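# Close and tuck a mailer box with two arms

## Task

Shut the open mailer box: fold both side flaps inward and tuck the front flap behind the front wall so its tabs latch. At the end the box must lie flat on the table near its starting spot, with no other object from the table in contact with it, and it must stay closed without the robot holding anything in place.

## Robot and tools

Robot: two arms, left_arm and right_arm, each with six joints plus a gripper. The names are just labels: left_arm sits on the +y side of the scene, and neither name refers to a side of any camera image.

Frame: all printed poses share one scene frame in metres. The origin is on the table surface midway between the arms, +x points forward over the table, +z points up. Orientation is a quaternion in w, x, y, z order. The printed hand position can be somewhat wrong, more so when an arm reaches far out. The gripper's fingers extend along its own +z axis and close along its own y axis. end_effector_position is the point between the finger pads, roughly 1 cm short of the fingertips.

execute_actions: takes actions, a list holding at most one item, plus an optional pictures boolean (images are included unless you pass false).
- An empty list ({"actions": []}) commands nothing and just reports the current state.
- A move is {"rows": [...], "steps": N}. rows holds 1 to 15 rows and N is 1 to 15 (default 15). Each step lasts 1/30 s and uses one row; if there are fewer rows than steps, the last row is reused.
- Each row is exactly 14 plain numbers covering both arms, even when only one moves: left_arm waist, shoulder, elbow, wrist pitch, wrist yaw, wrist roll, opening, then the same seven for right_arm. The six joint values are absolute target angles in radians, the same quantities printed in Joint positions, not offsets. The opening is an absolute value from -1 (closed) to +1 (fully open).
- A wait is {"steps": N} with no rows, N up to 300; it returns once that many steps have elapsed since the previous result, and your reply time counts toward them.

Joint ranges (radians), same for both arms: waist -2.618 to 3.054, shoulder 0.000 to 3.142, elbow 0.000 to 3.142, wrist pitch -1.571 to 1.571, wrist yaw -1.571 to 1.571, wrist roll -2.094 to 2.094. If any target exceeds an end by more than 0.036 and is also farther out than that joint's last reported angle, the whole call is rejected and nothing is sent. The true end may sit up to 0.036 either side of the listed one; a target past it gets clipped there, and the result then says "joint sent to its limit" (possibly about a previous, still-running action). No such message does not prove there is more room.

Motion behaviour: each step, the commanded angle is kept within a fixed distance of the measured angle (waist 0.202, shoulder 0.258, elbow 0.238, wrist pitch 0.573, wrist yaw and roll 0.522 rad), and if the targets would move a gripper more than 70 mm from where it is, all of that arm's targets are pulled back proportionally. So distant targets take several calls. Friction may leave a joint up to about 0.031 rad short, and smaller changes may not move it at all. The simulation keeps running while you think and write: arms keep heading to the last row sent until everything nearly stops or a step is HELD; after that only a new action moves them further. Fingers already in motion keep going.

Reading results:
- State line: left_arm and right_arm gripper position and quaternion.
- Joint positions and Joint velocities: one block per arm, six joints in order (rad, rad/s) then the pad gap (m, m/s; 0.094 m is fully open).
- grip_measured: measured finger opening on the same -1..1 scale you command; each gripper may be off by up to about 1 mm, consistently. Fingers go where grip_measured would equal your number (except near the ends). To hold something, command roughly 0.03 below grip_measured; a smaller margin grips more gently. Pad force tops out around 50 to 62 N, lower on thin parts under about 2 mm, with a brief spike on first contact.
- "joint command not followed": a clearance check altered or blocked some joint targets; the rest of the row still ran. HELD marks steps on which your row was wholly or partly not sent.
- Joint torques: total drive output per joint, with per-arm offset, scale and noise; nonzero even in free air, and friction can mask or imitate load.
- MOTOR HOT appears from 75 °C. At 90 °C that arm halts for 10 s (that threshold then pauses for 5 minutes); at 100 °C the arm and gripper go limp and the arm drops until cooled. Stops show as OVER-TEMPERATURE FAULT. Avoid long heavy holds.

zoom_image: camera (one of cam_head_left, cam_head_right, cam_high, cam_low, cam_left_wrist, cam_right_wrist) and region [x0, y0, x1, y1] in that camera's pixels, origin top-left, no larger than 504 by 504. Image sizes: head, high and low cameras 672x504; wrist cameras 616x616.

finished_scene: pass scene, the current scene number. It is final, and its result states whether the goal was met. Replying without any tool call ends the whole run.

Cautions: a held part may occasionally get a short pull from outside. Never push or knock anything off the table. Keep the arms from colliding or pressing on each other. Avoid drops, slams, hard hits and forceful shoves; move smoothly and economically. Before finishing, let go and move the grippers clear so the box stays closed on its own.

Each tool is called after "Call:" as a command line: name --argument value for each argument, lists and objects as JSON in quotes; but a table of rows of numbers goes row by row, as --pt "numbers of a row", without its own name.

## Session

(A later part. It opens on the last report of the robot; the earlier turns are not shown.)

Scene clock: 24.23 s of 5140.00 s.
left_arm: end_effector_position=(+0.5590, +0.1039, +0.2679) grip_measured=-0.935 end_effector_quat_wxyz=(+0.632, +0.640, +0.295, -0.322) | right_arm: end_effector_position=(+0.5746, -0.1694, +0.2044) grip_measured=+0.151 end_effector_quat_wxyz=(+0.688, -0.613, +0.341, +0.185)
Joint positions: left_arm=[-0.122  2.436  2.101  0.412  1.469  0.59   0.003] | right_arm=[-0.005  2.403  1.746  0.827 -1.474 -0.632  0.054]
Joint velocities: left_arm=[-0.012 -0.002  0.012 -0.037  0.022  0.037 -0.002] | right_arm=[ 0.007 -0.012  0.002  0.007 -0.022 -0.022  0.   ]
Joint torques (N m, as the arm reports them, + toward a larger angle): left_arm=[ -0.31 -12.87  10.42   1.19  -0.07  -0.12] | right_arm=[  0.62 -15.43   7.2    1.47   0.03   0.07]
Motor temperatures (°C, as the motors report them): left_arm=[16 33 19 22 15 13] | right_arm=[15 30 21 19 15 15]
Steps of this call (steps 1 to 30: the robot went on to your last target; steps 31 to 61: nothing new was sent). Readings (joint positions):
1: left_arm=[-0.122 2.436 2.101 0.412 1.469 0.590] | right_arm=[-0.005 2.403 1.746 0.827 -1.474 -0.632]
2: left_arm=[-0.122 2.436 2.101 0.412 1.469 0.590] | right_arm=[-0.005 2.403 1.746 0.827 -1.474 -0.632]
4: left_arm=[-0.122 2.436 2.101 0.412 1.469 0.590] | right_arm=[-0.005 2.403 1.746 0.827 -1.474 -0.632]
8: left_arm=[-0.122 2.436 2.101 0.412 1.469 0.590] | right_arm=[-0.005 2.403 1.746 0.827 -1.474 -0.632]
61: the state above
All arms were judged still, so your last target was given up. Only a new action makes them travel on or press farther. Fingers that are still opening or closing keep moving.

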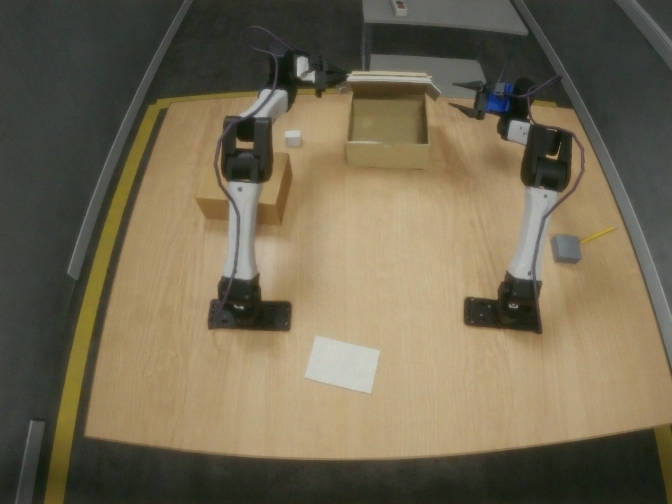

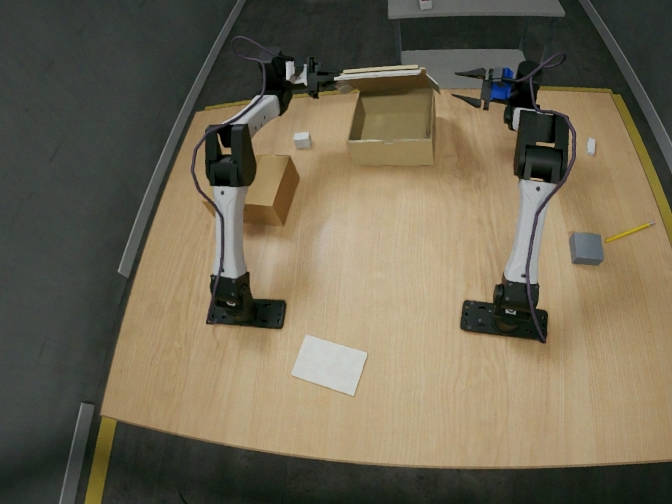

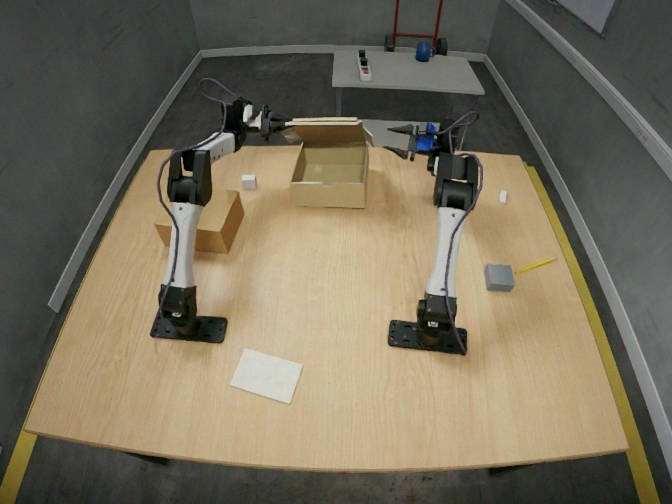

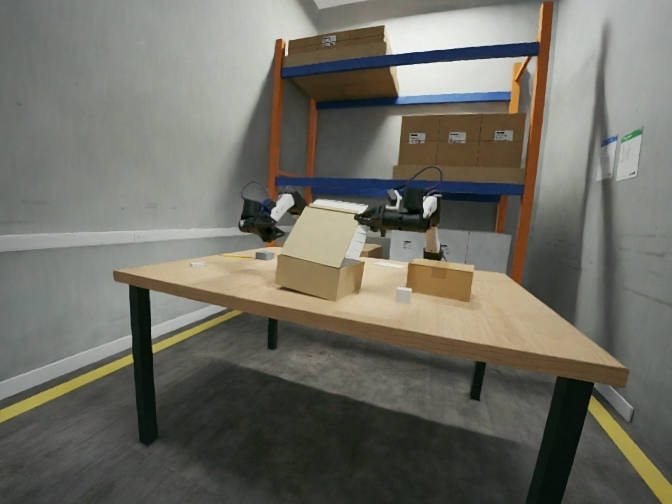

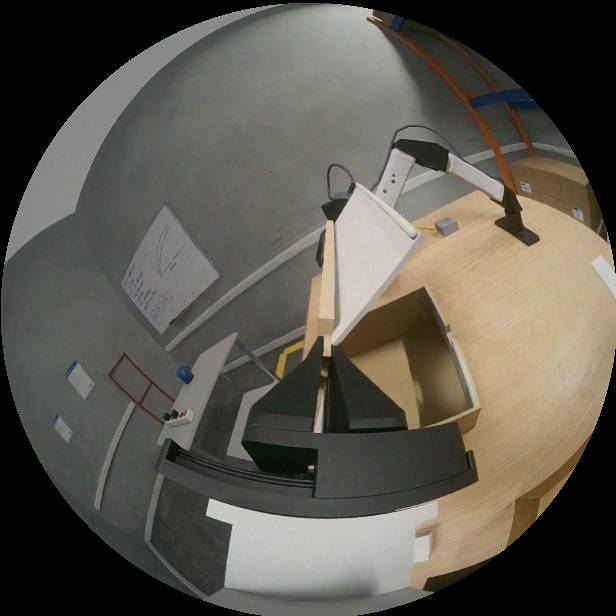

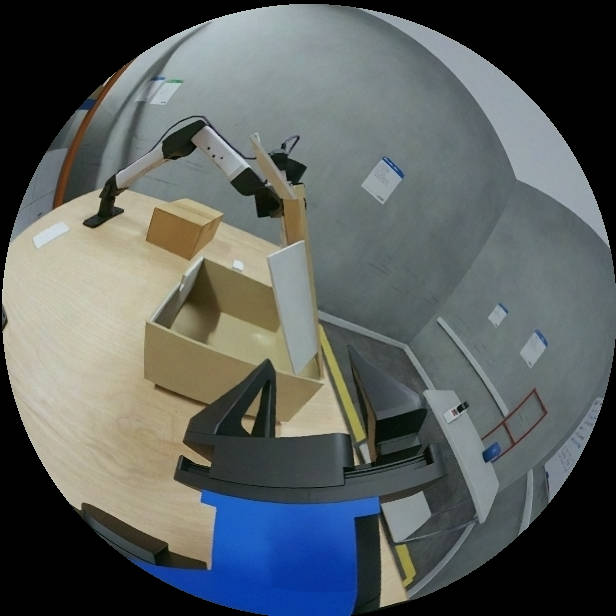

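Call:
execute_actions --actions '[{"rows":[[-0.13,2.455,2.115,0.37,1.46,0.58,-0.95,0.0,2.39,1.77,0.77,-1.48,-0.62,0.15],[-0.13,2.455,2.115,0.37,1.46,0.58,-0.95,0.0,2.395,1.80,0.71,-1.48,-0.6,0.15],[-0.13,2.455,2.115,0.37,1.46,0.58,-0.95,0.0,2.40,1.84,0.65,-1.48,-0.59,0.15],[-0.13,2.455,2.115,0.37,1.46,0.58,-0.95,0.0,2.40,1.875,0.60,-1.48,-0.57,0.15]],"steps":15}]'

Scene clock: 25.77 s of 5140.00 s.
left_arm: end_effector_position=(+0.5590, +0.1039, +0.2679) grip_measured=-0.935 end_effector_quat_wxyz=(+0.632, +0.640, +0.295, -0.322) | right_arm: end_effector_position=(+0.5853, -0.1709, +0.2233) grip_measured=+0.151 end_effector_quat_wxyz=(+0.670, -0.591, +0.383, +0.233)
Joint positions: left_arm=[-0.122  2.436  2.101  0.412  1.469  0.59   0.003] | right_arm=[-0.005  2.404  1.863  0.621 -1.479 -0.582  0.054]
Joint velocities: left_arm=[ 0.012  0.007  0.027  0.022 -0.022 -0.022  0.   ] | right_arm=[-0.002  0.002 -0.007 -0.125 -0.051 -0.022 -0.001]
Joint torques (N m, as the arm reports them, + toward a larger angle): left_arm=[ -0.34 -12.88  10.44   1.19  -0.07  -0.12] | right_arm=[  0.57 -14.98  10.29   1.45   0.02   0.27]
Motor temperatures (°C, as the motors report them): left_arm=[16 34 20 22 15 13] | right_arm=[15 30 21 19 15 15]
Steps of this call (steps 1 to 31: nothing new was sent; steps 32 to 46: all 15 steps of this action). Readings (joint positions):
32: left_arm=[-0.122 2.436 2.101 0.412 1.469 0.590] | right_arm=[-0.005 2.403 1.746 0.820 -1.474 -0.632]
33: left_arm=[-0.122 2.436 2.101 0.412 1.469 0.590] | right_arm=[-0.005 2.403 1.754 0.802 -1.476 -0.629]
35: left_arm=[-0.122 2.436 2.101 0.412 1.469 0.590] | right_arm=[-0.005 2.408 1.797 0.736 -1.479 -0.615]
39: left_arm=[-0.122 2.436 2.101 0.412 1.469 0.590] | right_arm=[-0.005 2.405 1.860 0.665 -1.479 -0.593]
46: the state above

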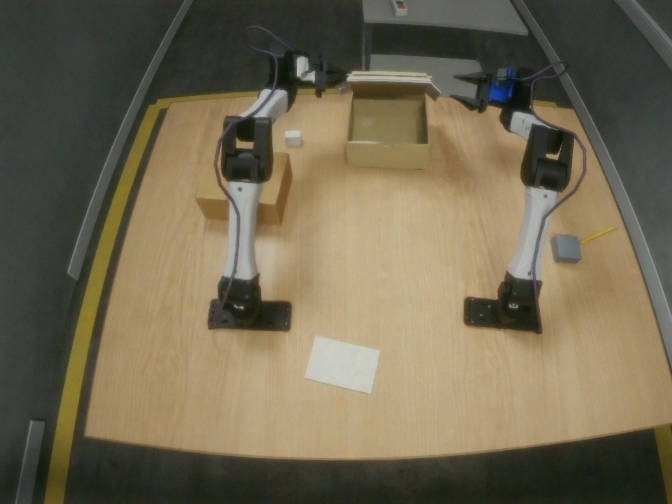

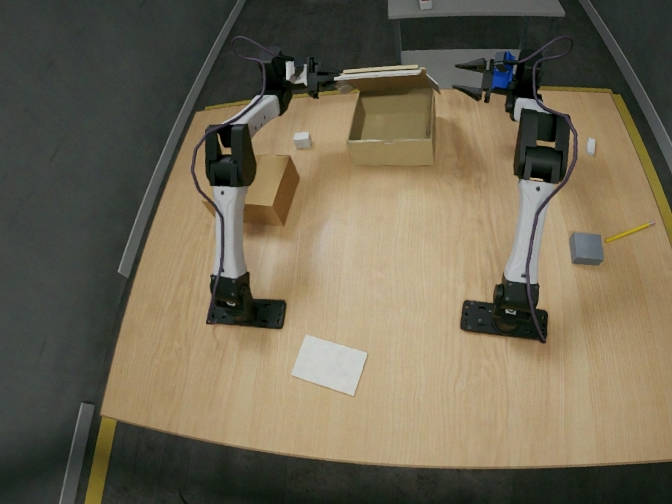

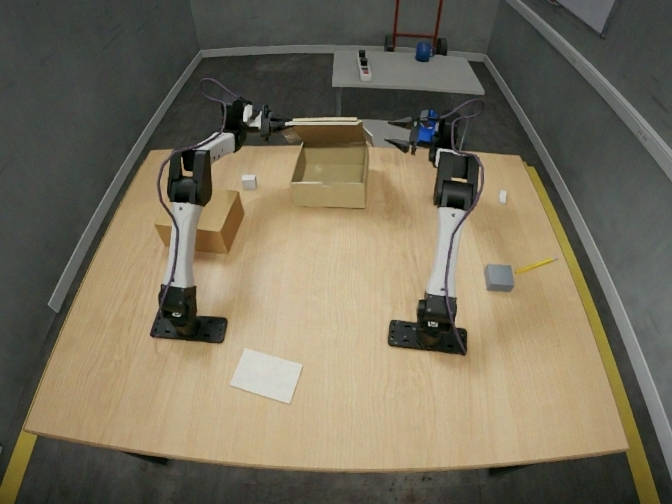

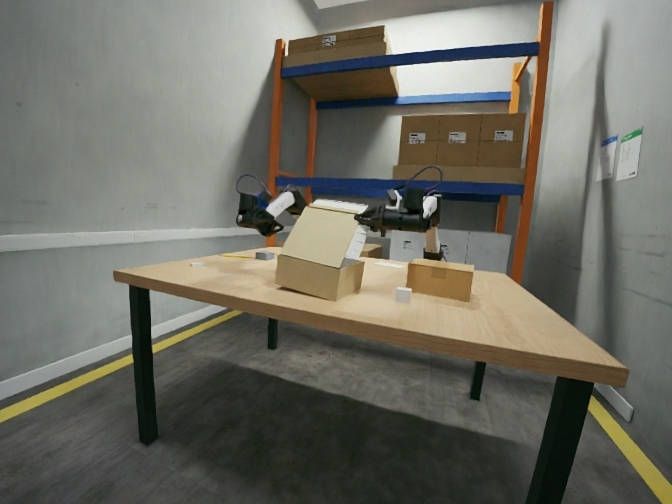

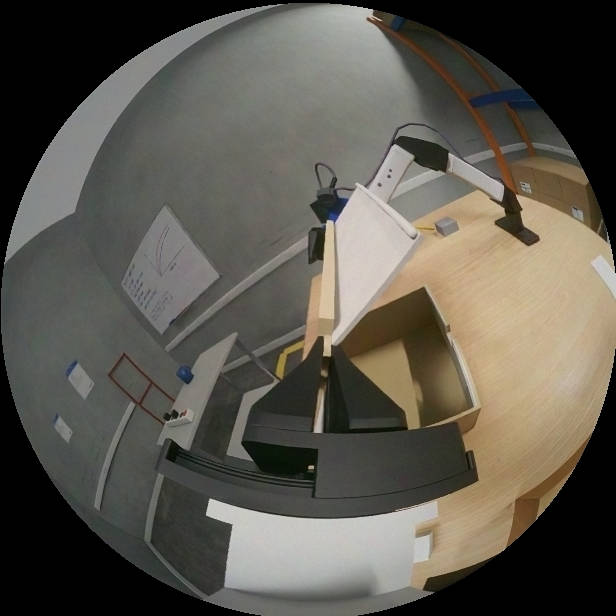

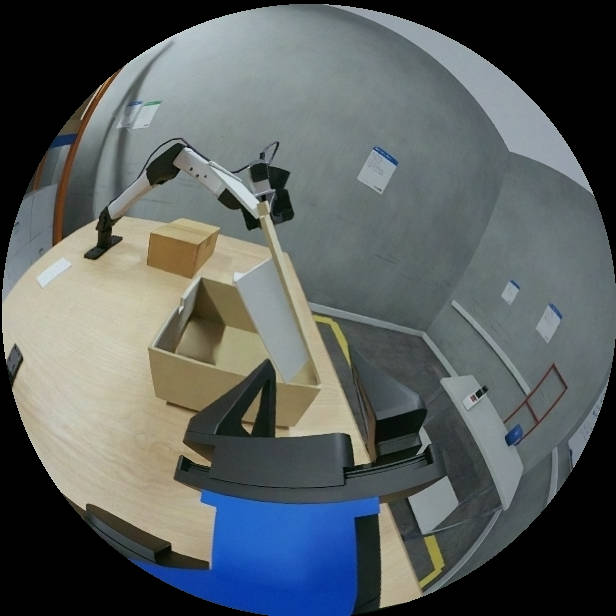

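Call:
execute_actions --actions '[{"rows":[[-0.13,2.455,2.115,0.37,1.46,0.58,-0.95,0.0,2.40,1.875,0.63,-1.48,-0.63,0.15],[-0.13,2.455,2.115,0.37,1.46,0.58,-0.95,0.0,2.40,1.875,0.66,-1.48,-0.69,0.15],[-0.13,2.455,2.115,0.37,1.46,0.58,-0.95,0.0,2.40,1.875,0.70,-1.48,-0.76,0.15]],"steps":15}]'

Scene clock: 27.17 s of 5140.00 s.
left_arm: end_effector_position=(+0.5590, +0.1039, +0.2679) grip_measured=-0.935 end_effector_quat_wxyz=(+0.632, +0.640, +0.295, -0.322) | right_arm: end_effector_position=(+0.5847, -0.1708, +0.2288) grip_measured=+0.151 end_effector_quat_wxyz=(+0.694, -0.628, +0.314, +0.158)
Joint positions: left_arm=[-0.122  2.436  2.101  0.412  1.469  0.59   0.003] | right_arm=[-0.005  2.404  1.863  0.682 -1.479 -0.744  0.054]
Joint velocities: left_arm=[ 0.002 -0.012 -0.002 -0.037  0.051 -0.007 -0.002] | right_arm=[-0.002 -0.002 -0.007 -0.051  0.007 -0.037  0.   ]
Joint torques (N m, as the arm reports them, + toward a larger angle): left_arm=[ -0.34 -12.87  10.44   1.19  -0.08  -0.12] | right_arm=[  0.6  -15.    10.28   1.55   0.06   0.08]
Motor temperatures (°C, as the motors report them): left_arm=[16 34 20 22 15 13] | right_arm=[15 31 21 19 15 15]
Steps of this call (steps 1 to 27: the robot went on to your last target; steps 28 to 42: all 15 steps of this action). Readings (joint positions):
28: left_arm=[-0.122 2.436 2.101 0.412 1.469 0.590] | right_arm=[-0.005 2.404 1.863 0.608 -1.479 -0.586]
29: left_arm=[-0.122 2.436 2.101 0.412 1.469 0.590] | right_arm=[-0.005 2.404 1.863 0.613 -1.479 -0.602]
31: left_arm=[-0.122 2.436 2.101 0.412 1.469 0.590] | right_arm=[-0.005 2.404 1.863 0.636 -1.479 -0.654]
35: left_arm=[-0.122 2.436 2.101 0.412 1.469 0.590] | right_arm=[-0.005 2.404 1.863 0.667 -1.479 -0.712]
42: the state above

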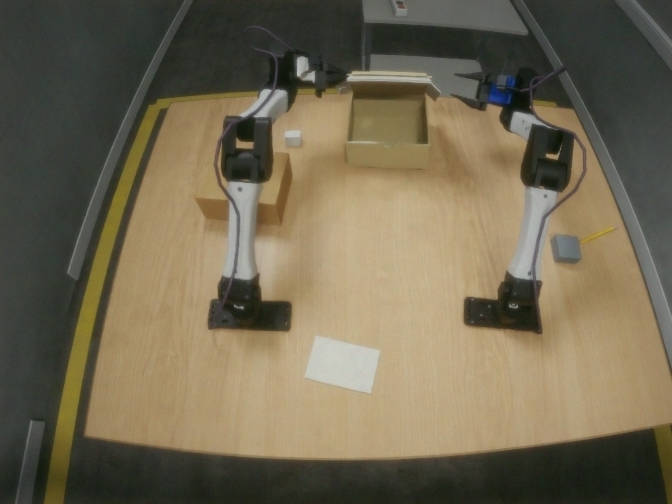

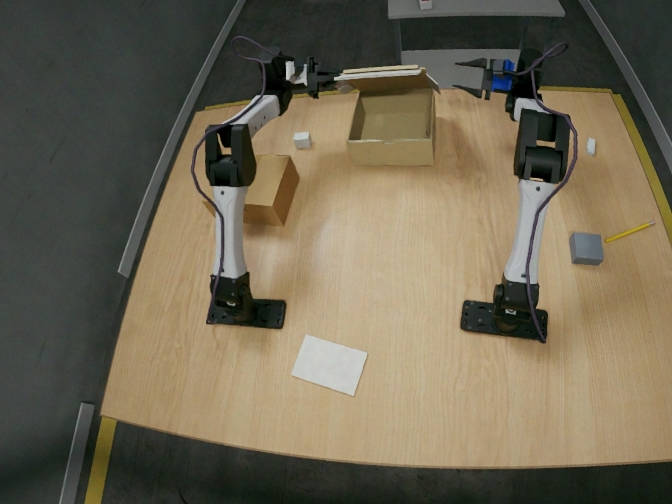

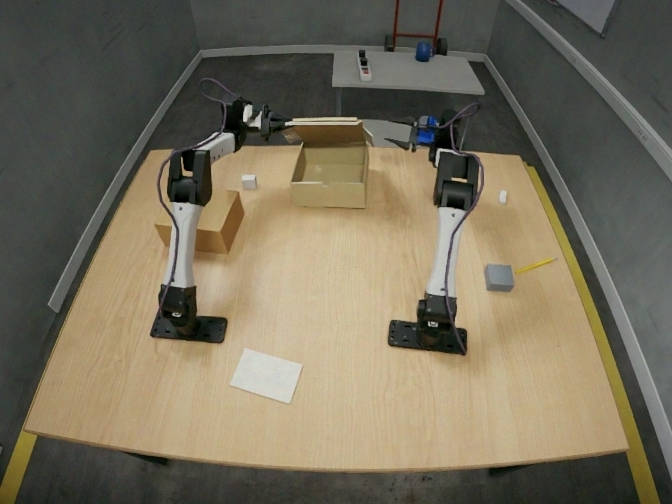

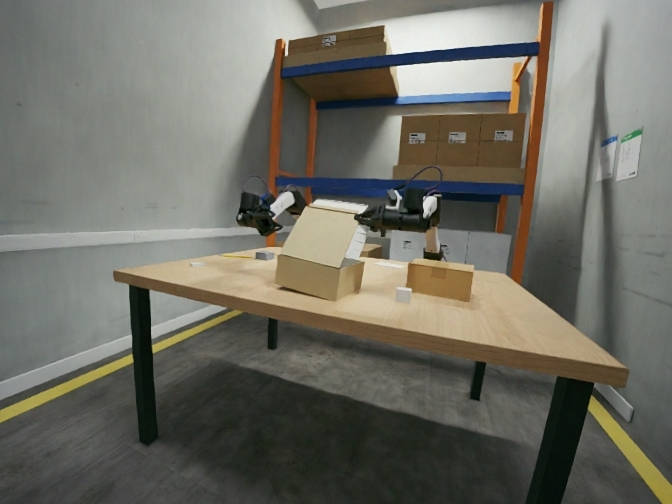

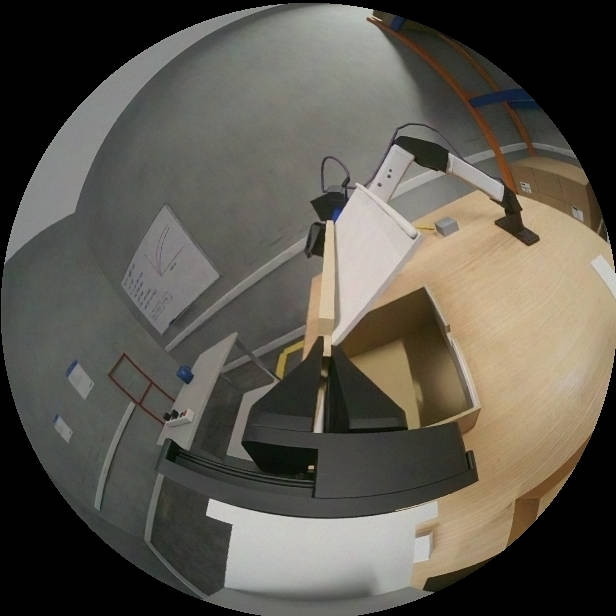

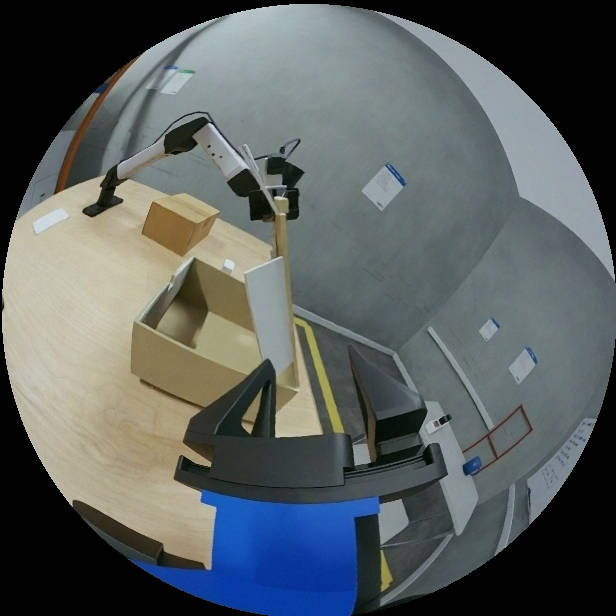

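Call:
execute_actions --actions '[{"rows":[[-0.13,2.455,2.115,0.37,1.46,0.58,-0.95,0.015,2.40,1.875,0.70,-1.48,-0.76,0.15],[-0.13,2.455,2.115,0.37,1.46,0.58,-0.95,0.025,2.40,1.875,0.70,-1.48,-0.76,0.15],[-0.13,2.455,2.115,0.37,1.46,0.58,-0.95,0.035,2.40,1.875,0.70,-1.48,-0.76,0.15],[-0.13,2.455,2.115,0.37,1.46,0.58,-0.95,0.05,2.40,1.875,0.70,-1.48,-0.76,0.15]],"steps":15}]'

Scene clock: 29.00 s of 5140.00 s.
left_arm: end_effector_position=(+0.5590, +0.1039, +0.2679) grip_measured=-0.935 end_effector_quat_wxyz=(+0.632, +0.640, +0.295, -0.322) | right_arm: end_effector_position=(+0.5784, -0.1374, +0.2291) grip_measured=+0.151 end_effector_quat_wxyz=(+0.690, -0.639, +0.291, +0.174)
Joint positions: left_arm=[-0.122  2.436  2.101  0.412  1.469  0.59   0.003] | right_arm=[ 0.054  2.404  1.863  0.685 -1.479 -0.752  0.054]
Joint velocities: left_arm=[-0.022 -0.002 -0.002  0.037 -0.022  0.037 -0.001] | right_arm=[ 0.012 -0.007 -0.002 -0.051 -0.022  0.066 -0.001]
Joint torques (N m, as the arm reports them, + toward a larger angle): left_arm=[ -0.34 -12.88  10.43   1.19  -0.07  -0.12] | right_arm=[  0.08 -15.03  10.26   1.58   0.05   0.06]
Motor temperatures (°C, as the motors report them): left_arm=[16 35 20 22 15 13] | right_arm=[15 32 21 19 15 15]
Steps of this call (steps 1 to 15: the robot went on to your last target; steps 16 to 40: nothing new was sent; steps 41 to 55: all 15 steps of this action). Readings (joint positions):
41: left_arm=[-0.122 2.436 2.101 0.412 1.469 0.590] | right_arm=[-0.005 2.404 1.863 0.685 -1.479 -0.752]
42: left_arm=[-0.122 2.436 2.101 0.412 1.469 0.590] | right_arm=[-0.003 2.404 1.863 0.685 -1.479 -0.752]
44: left_arm=[-0.122 2.436 2.101 0.412 1.469 0.590] | right_arm=[0.007 2.404 1.863 0.685 -1.479 -0.752]
48: left_arm=[-0.122 2.436 2.101 0.412 1.469 0.590] | right_arm=[0.041 2.404 1.863 0.685 -1.479 -0.752]
55: the state above

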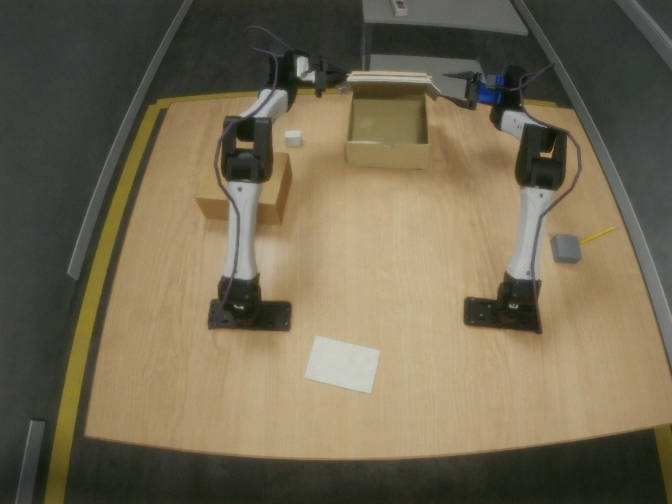

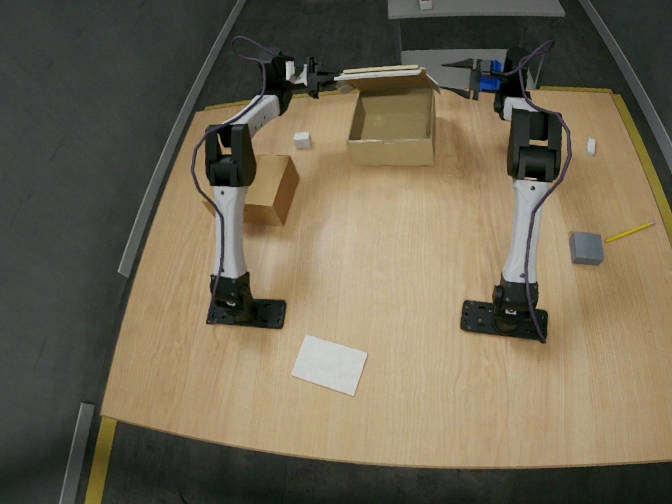

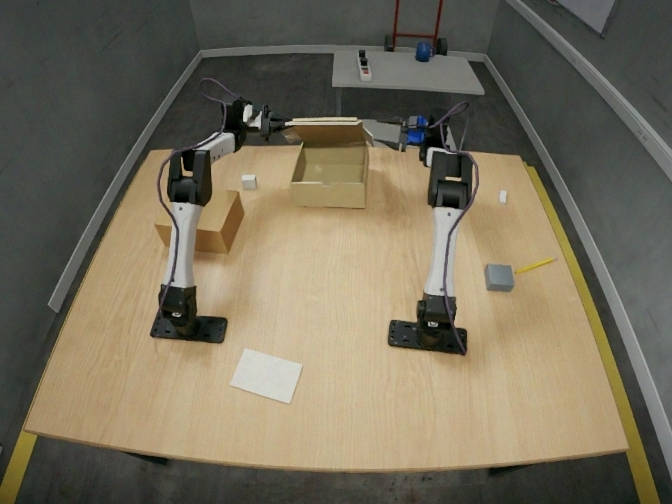

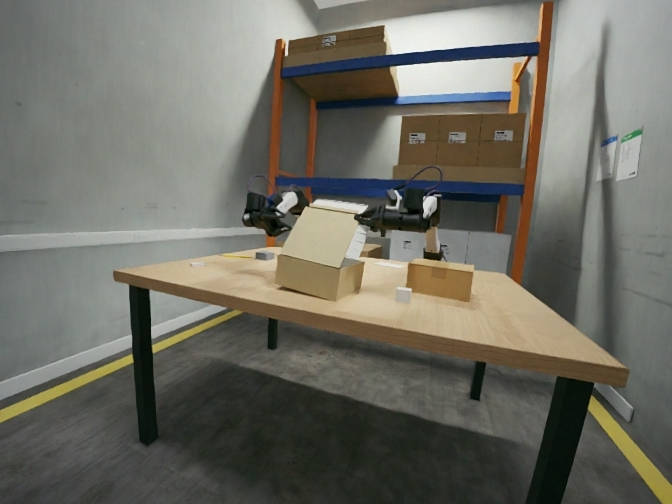

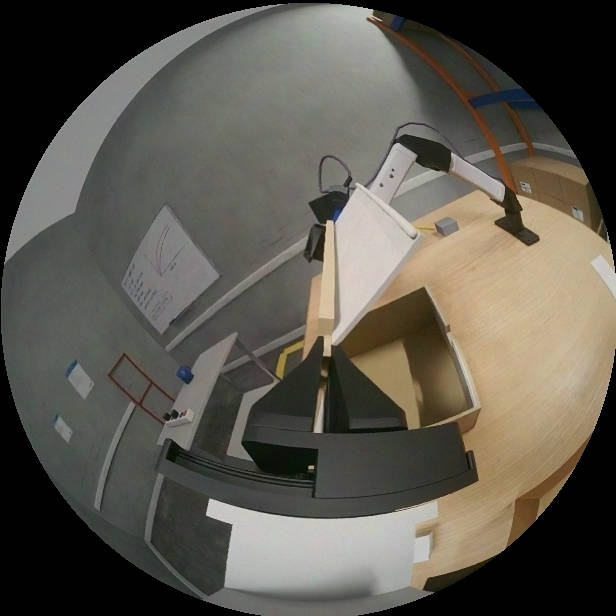

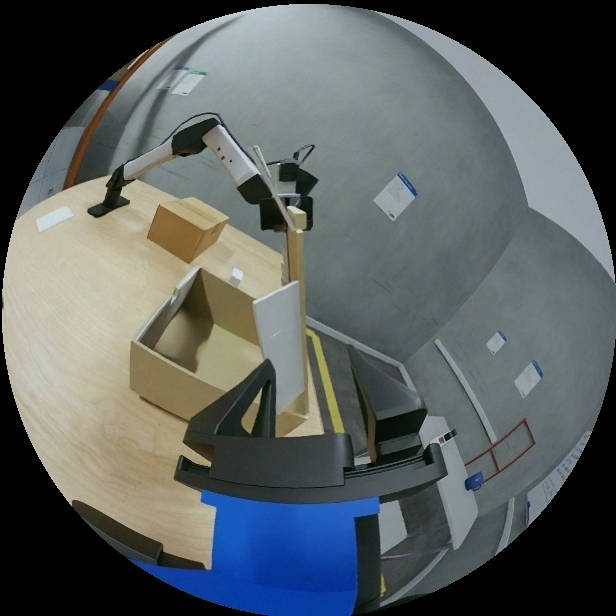

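Call:
execute_actions --actions '[{"rows":[[-0.13,2.455,2.115,0.37,1.46,0.58,-0.95,0.05,2.40,1.875,0.70,-1.48,-0.76,0.0],[-0.13,2.455,2.115,0.37,1.46,0.58,-0.95,0.05,2.40,1.875,0.70,-1.48,-0.76,0.0],[-0.13,2.455,2.115,0.37,1.46,0.58,-0.95,0.05,2.40,1.875,0.70,-1.48,-0.76,0.0],[-0.13,2.455,2.115,0.37,1.46,0.58,-0.95,0.05,2.40,1.875,0.70,-1.48,-0.76,0.0],[-0.13,2.455,2.115,0.37,1.46,0.58,-0.95,0.065,2.40,1.875,0.70,-1.48,-0.76,0.0],[-0.13,2.455,2.115,0.37,1.46,0.58,-0.95,0.07,2.40,1.875,0.70,-1.48,-0.76,0.0],[-0.13,2.455,2.115,0.37,1.46,0.58,-0.95,0.075,2.40,1.875,0.70,-1.48,-0.76,0.0],[-0.13,2.455,2.115,0.37,1.46,0.58,-0.95,0.08,2.40,1.875,0.70,-1.48,-0.76,0.0],[-0.13,2.455,2.115,0.37,1.46,0.58,-0.95,0.085,2.40,1.875,0.70,-1.48,-0.76,0.0],[-0.13,2.455,2.115,0.37,1.46,0.58,-0.95,0.09,2.40,1.875,0.70,-1.48,-0.76,0.0]],"steps":15}]' --pictures false

Call:
execute_actions --actions '[]'

Scene clock: 30.73 s of 5140.00 s.
left_arm: end_effector_position=(+0.5585, +0.1039, +0.2679) grip_measured=-0.935 end_effector_quat_wxyz=(+0.632, +0.640, +0.294, -0.323) | right_arm: end_effector_position=(+0.5761, -0.1260, +0.2295) grip_measured=+0.001 end_effector_quat_wxyz=(+0.689, -0.642, +0.285, +0.180)
Joint positions: left_arm=[-0.122  2.436  2.101  0.412  1.472  0.592  0.003] | right_arm=[ 0.075  2.404  1.863  0.688 -1.476 -0.752  0.047]
Joint velocities: left_arm=[ 0.002 -0.007 -0.007  0.022 -0.037  0.051 -0.001] | right_arm=[-0.012  0.002  0.002 -0.037 -0.081  0.051 -0.001]
Joint torques (N m, as the arm reports them, + toward a larger angle): left_arm=[ -0.44 -12.89  10.43   1.18  -0.1   -0.15] | right_arm=[  1.22 -15.02  10.38   1.53   0.03   0.07]
Motor temperatures (°C, as the motors report them): left_arm=[16 35 21 22 15 13] | right_arm=[15 32 21 19 15 15]
Steps of this call (steps 1 to 15: the robot went on to your last target; steps 16 to 37: nothing new was sent; steps 38 to 52: all 15 steps of this action). Readings (joint positions):
38: left_arm=[-0.122 2.436 2.101 0.412 1.469 0.590] | right_arm=[0.054 2.404 1.863 0.685 -1.479 -0.752]
39: left_arm=[-0.122 2.436 2.101 0.412 1.469 0.590] | right_arm=[0.054 2.404 1.863 0.685 -1.479 -0.752]
41: left_arm=[-0.122 2.436 2.101 0.412 1.469 0.590] | right_arm=[0.054 2.404 1.863 0.685 -1.479 -0.752]
45: left_arm=[-0.122 2.436 2.101 0.412 1.469 0.590] | right_arm=[0.057 2.404 1.863 0.685 -1.479 -0.752]
52: the state above

Scene clock: 30.73 s of 5140.00 s.
left_arm: end_effector_position=(+0.5585, +0.1039, +0.2679) grip_measured=-0.935 end_effector_quat_wxyz=(+0.632, +0.640, +0.294, -0.323) | right_arm: end_effector_position=(+0.5761, -0.1260, +0.2295) grip_measured=+0.001 end_effector_quat_wxyz=(+0.689, -0.642, +0.285, +0.180)
Joint positions: left_arm=[-0.122  2.436  2.101  0.412  1.472  0.592  0.003] | right_arm=[ 0.075  2.404  1.863  0.688 -1.476 -0.752  0.047]
Joint velocities: left_arm=[ 0.002 -0.007 -0.007  0.022 -0.037  0.051 -0.001] | right_arm=[-0.012  0.002  0.002 -0.037 -0.081  0.051 -0.001]
Joint torques (N m, as the arm reports them, + toward a larger angle): left_arm=[ -0.44 -12.89  10.43   1.18  -0.1   -0.15] | right_arm=[  1.22 -15.02  10.38   1.53   0.03   0.07]
Motor temperatures (°C, as the motors report them): left_arm=[16 35 21 22 15 13] | right_arm=[15 32 21 19 15 15]

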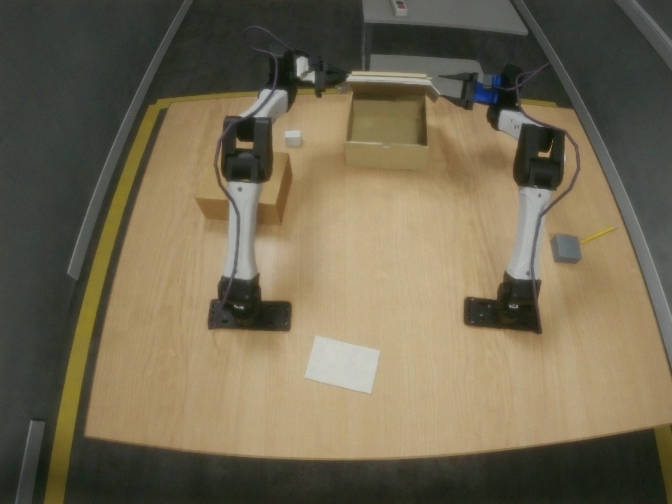

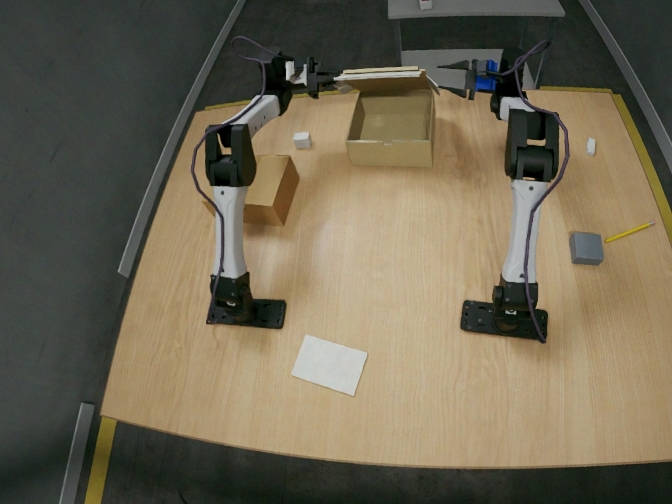

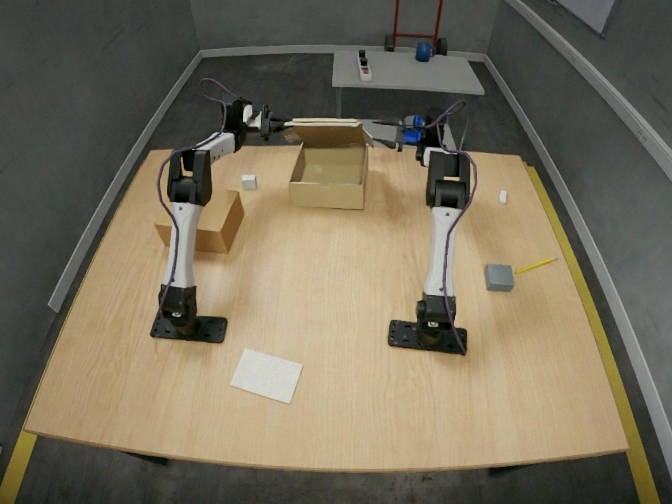

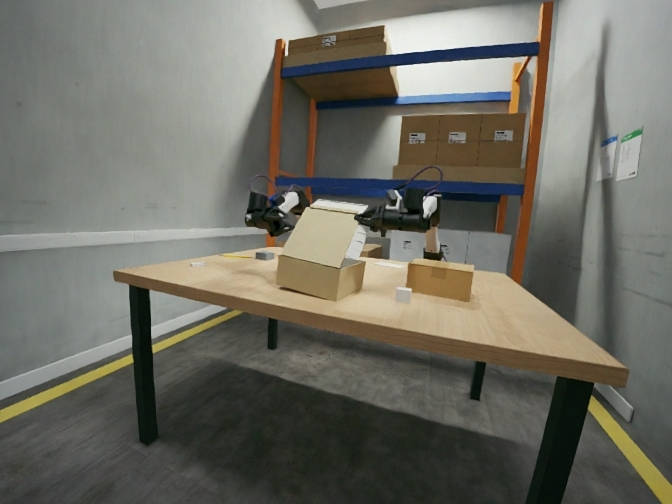

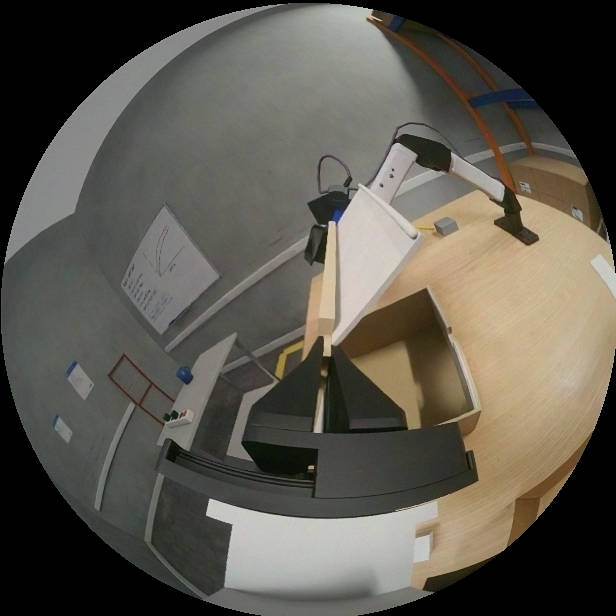

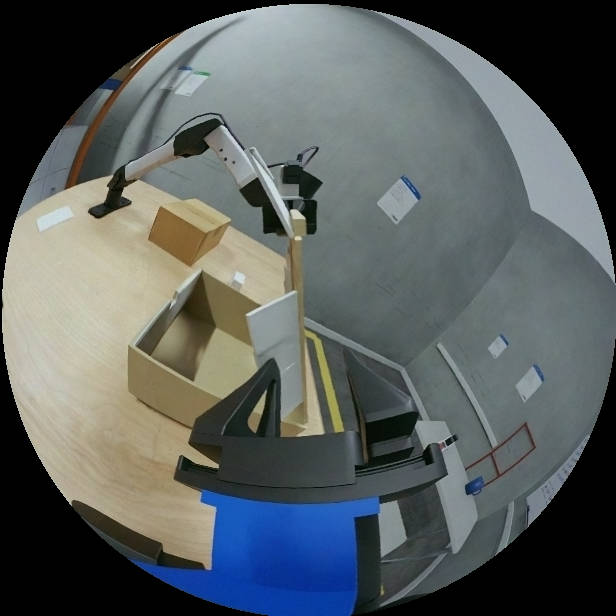

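Call:
execute_actions --actions '[{"rows":[[-0.13,2.455,2.115,0.37,1.46,0.58,-0.95,0.09,2.40,1.875,0.70,-1.48,-0.76,0.06],[-0.13,2.455,2.115,0.37,1.46,0.58,-0.95,0.09,2.40,1.875,0.70,-1.48,-0.76,0.12],[-0.13,2.455,2.115,0.37,1.46,0.58,-0.95,0.095,2.40,1.875,0.70,-1.48,-0.76,0.18],[-0.13,2.455,2.115,0.37,1.46,0.58,-0.95,0.10,2.40,1.875,0.70,-1.48,-0.76,0.22],[-0.13,2.455,2.115,0.37,1.46,0.58,-0.95,0.105,2.40,1.875,0.70,-1.48,-0.76,0.26],[-0.13,2.455,2.115,0.37,1.46,0.58,-0.95,0.11,2.40,1.875,0.70,-1.48,-0.76,0.3],[-0.13,2.455,2.115,0.37,1.46,0.58,-0.95,0.115,2.40,1.875,0.70,-1.48,-0.76,0.3],[-0.13,2.455,2.115,0.37,1.46,0.58,-0.95,0.12,2.40,1.875,0.70,-1.48,-0.76,0.3]],"steps":15}]'

Scene clock: 32.13 s of 5140.00 s.
left_arm: end_effector_position=(+0.5577, +0.1047, +0.2676) grip_measured=-0.935 end_effector_quat_wxyz=(+0.631, +0.641, +0.292, -0.325) | right_arm: end_effector_position=(+0.5754, -0.1208, +0.2301) grip_measured=+0.298 end_effector_quat_wxyz=(+0.689, -0.643, +0.281, +0.180)
Joint positions: left_arm=[-0.121  2.436  2.101  0.41   1.479  0.593  0.003] | right_arm=[ 0.084  2.404  1.863  0.695 -1.472 -0.752  0.061]
Joint velocities: left_arm=[-0.012  0.002 -0.002 -0.066  0.007 -0.007 -0.   ] | right_arm=[-0.007  0.002  0.007 -0.022 -0.022 -0.007  0.   ]
Joint torques (N m, as the arm reports them, + toward a larger angle): left_arm=[ -0.48 -12.89  10.39   1.19  -0.17  -0.16] | right_arm=[  2.4  -15.07  10.24   1.5   -0.02   0.07]
Motor temperatures (°C, as the motors report them): left_arm=[16 36 21 22 15 13] | right_arm=[15 33 22 19 15 15]
Steps of this call (steps 1 to 15: the robot went on to your last target; steps 16 to 27: nothing new was sent; steps 28 to 42: all 15 steps of this action). Readings (joint positions):
28: left_arm=[-0.122 2.436 2.101 0.412 1.472 0.592] | right_arm=[0.075 2.404 1.863 0.689 -1.475 -0.752]
29: left_arm=[-0.122 2.436 2.101 0.412 1.473 0.592] | right_arm=[0.075 2.404 1.863 0.690 -1.475 -0.752]
31: left_arm=[-0.122 2.436 2.101 0.411 1.474 0.592] | right_arm=[0.075 2.404 1.863 0.692 -1.474 -0.752]
35: left_arm=[-0.122 2.436 2.101 0.410 1.477 0.593] | right_arm=[0.080 2.404 1.863 0.695 -1.473 -0.752]
42: the state above

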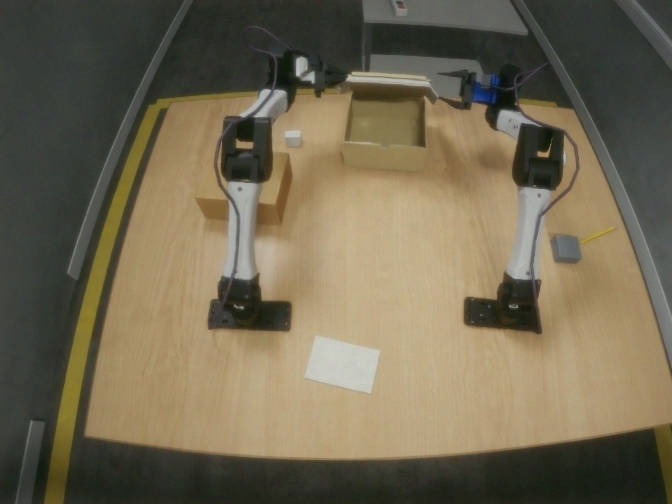

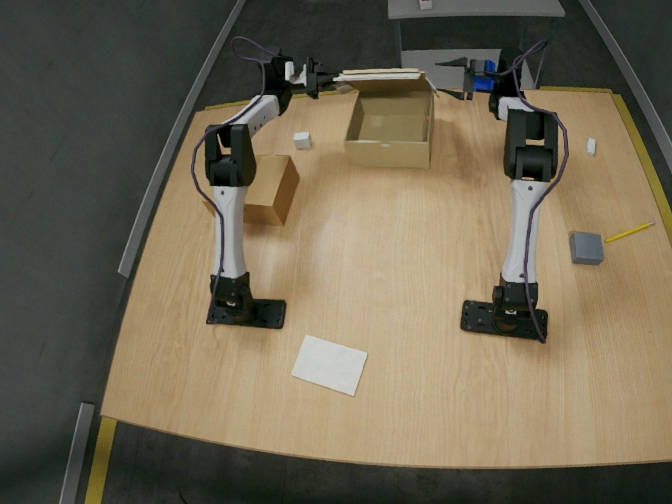

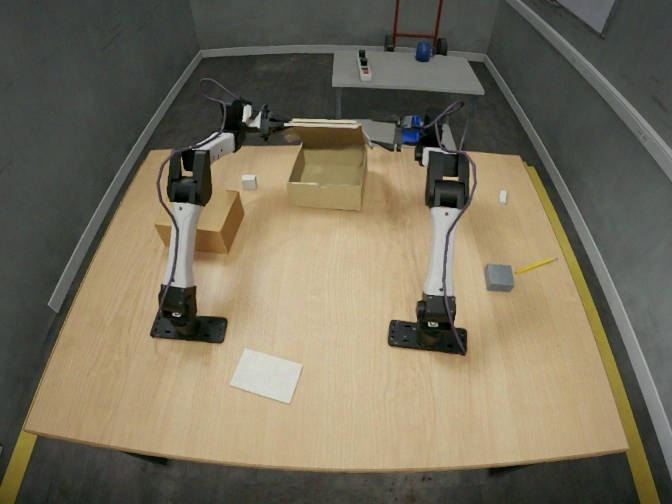

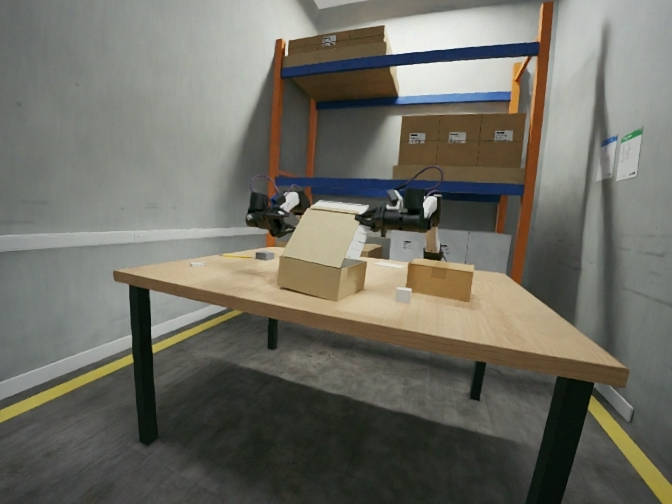

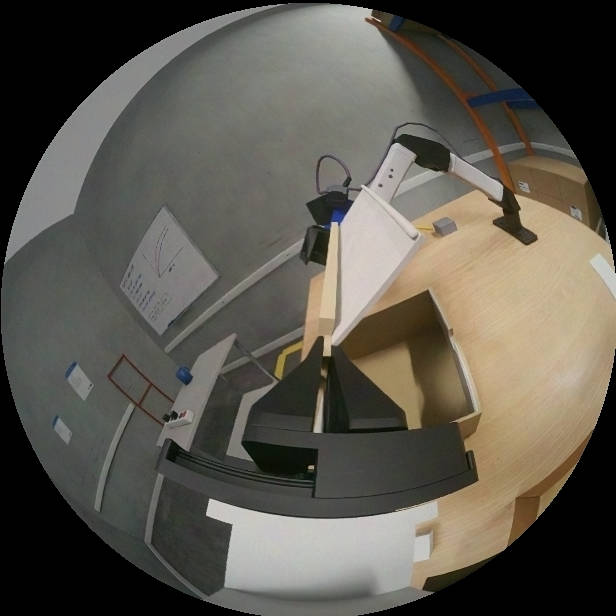

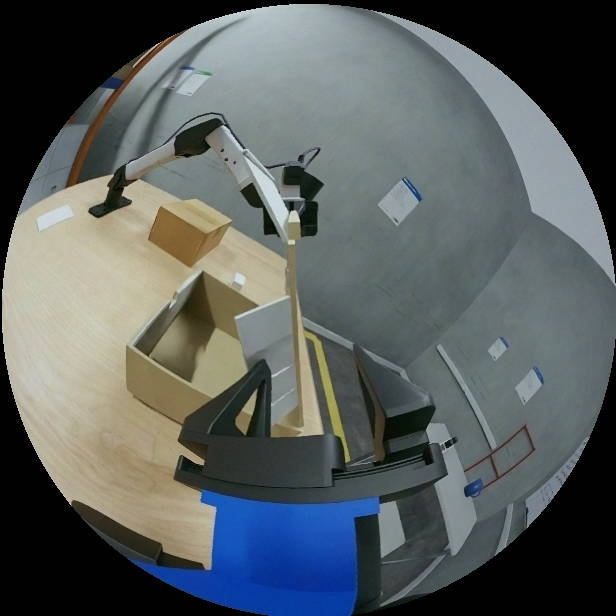

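Call:
zoom_image --camera "cam_high" --region '[260, 100, 440, 220]'

Call:
zoom_image --camera "cam_right_wrist" --region '[160, 260, 400, 460]'

Region (260, 100, 440, 220) of cam_high's 672x504 image, scaled by 2.800, with more detail than that image has.

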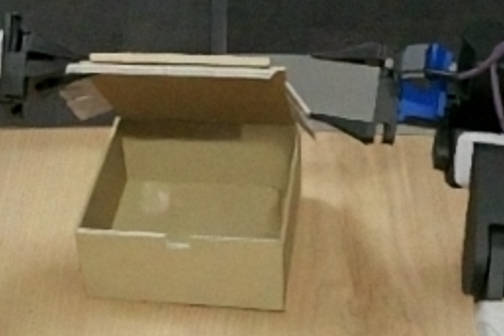

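Region (160, 260, 400, 460) of cam_right_wrist's 616x616 image, scaled by 2.100, with more detail than that image has.

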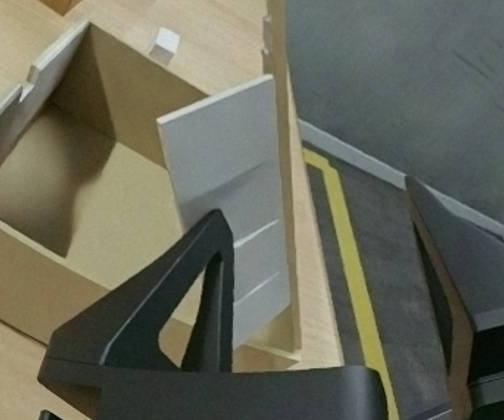

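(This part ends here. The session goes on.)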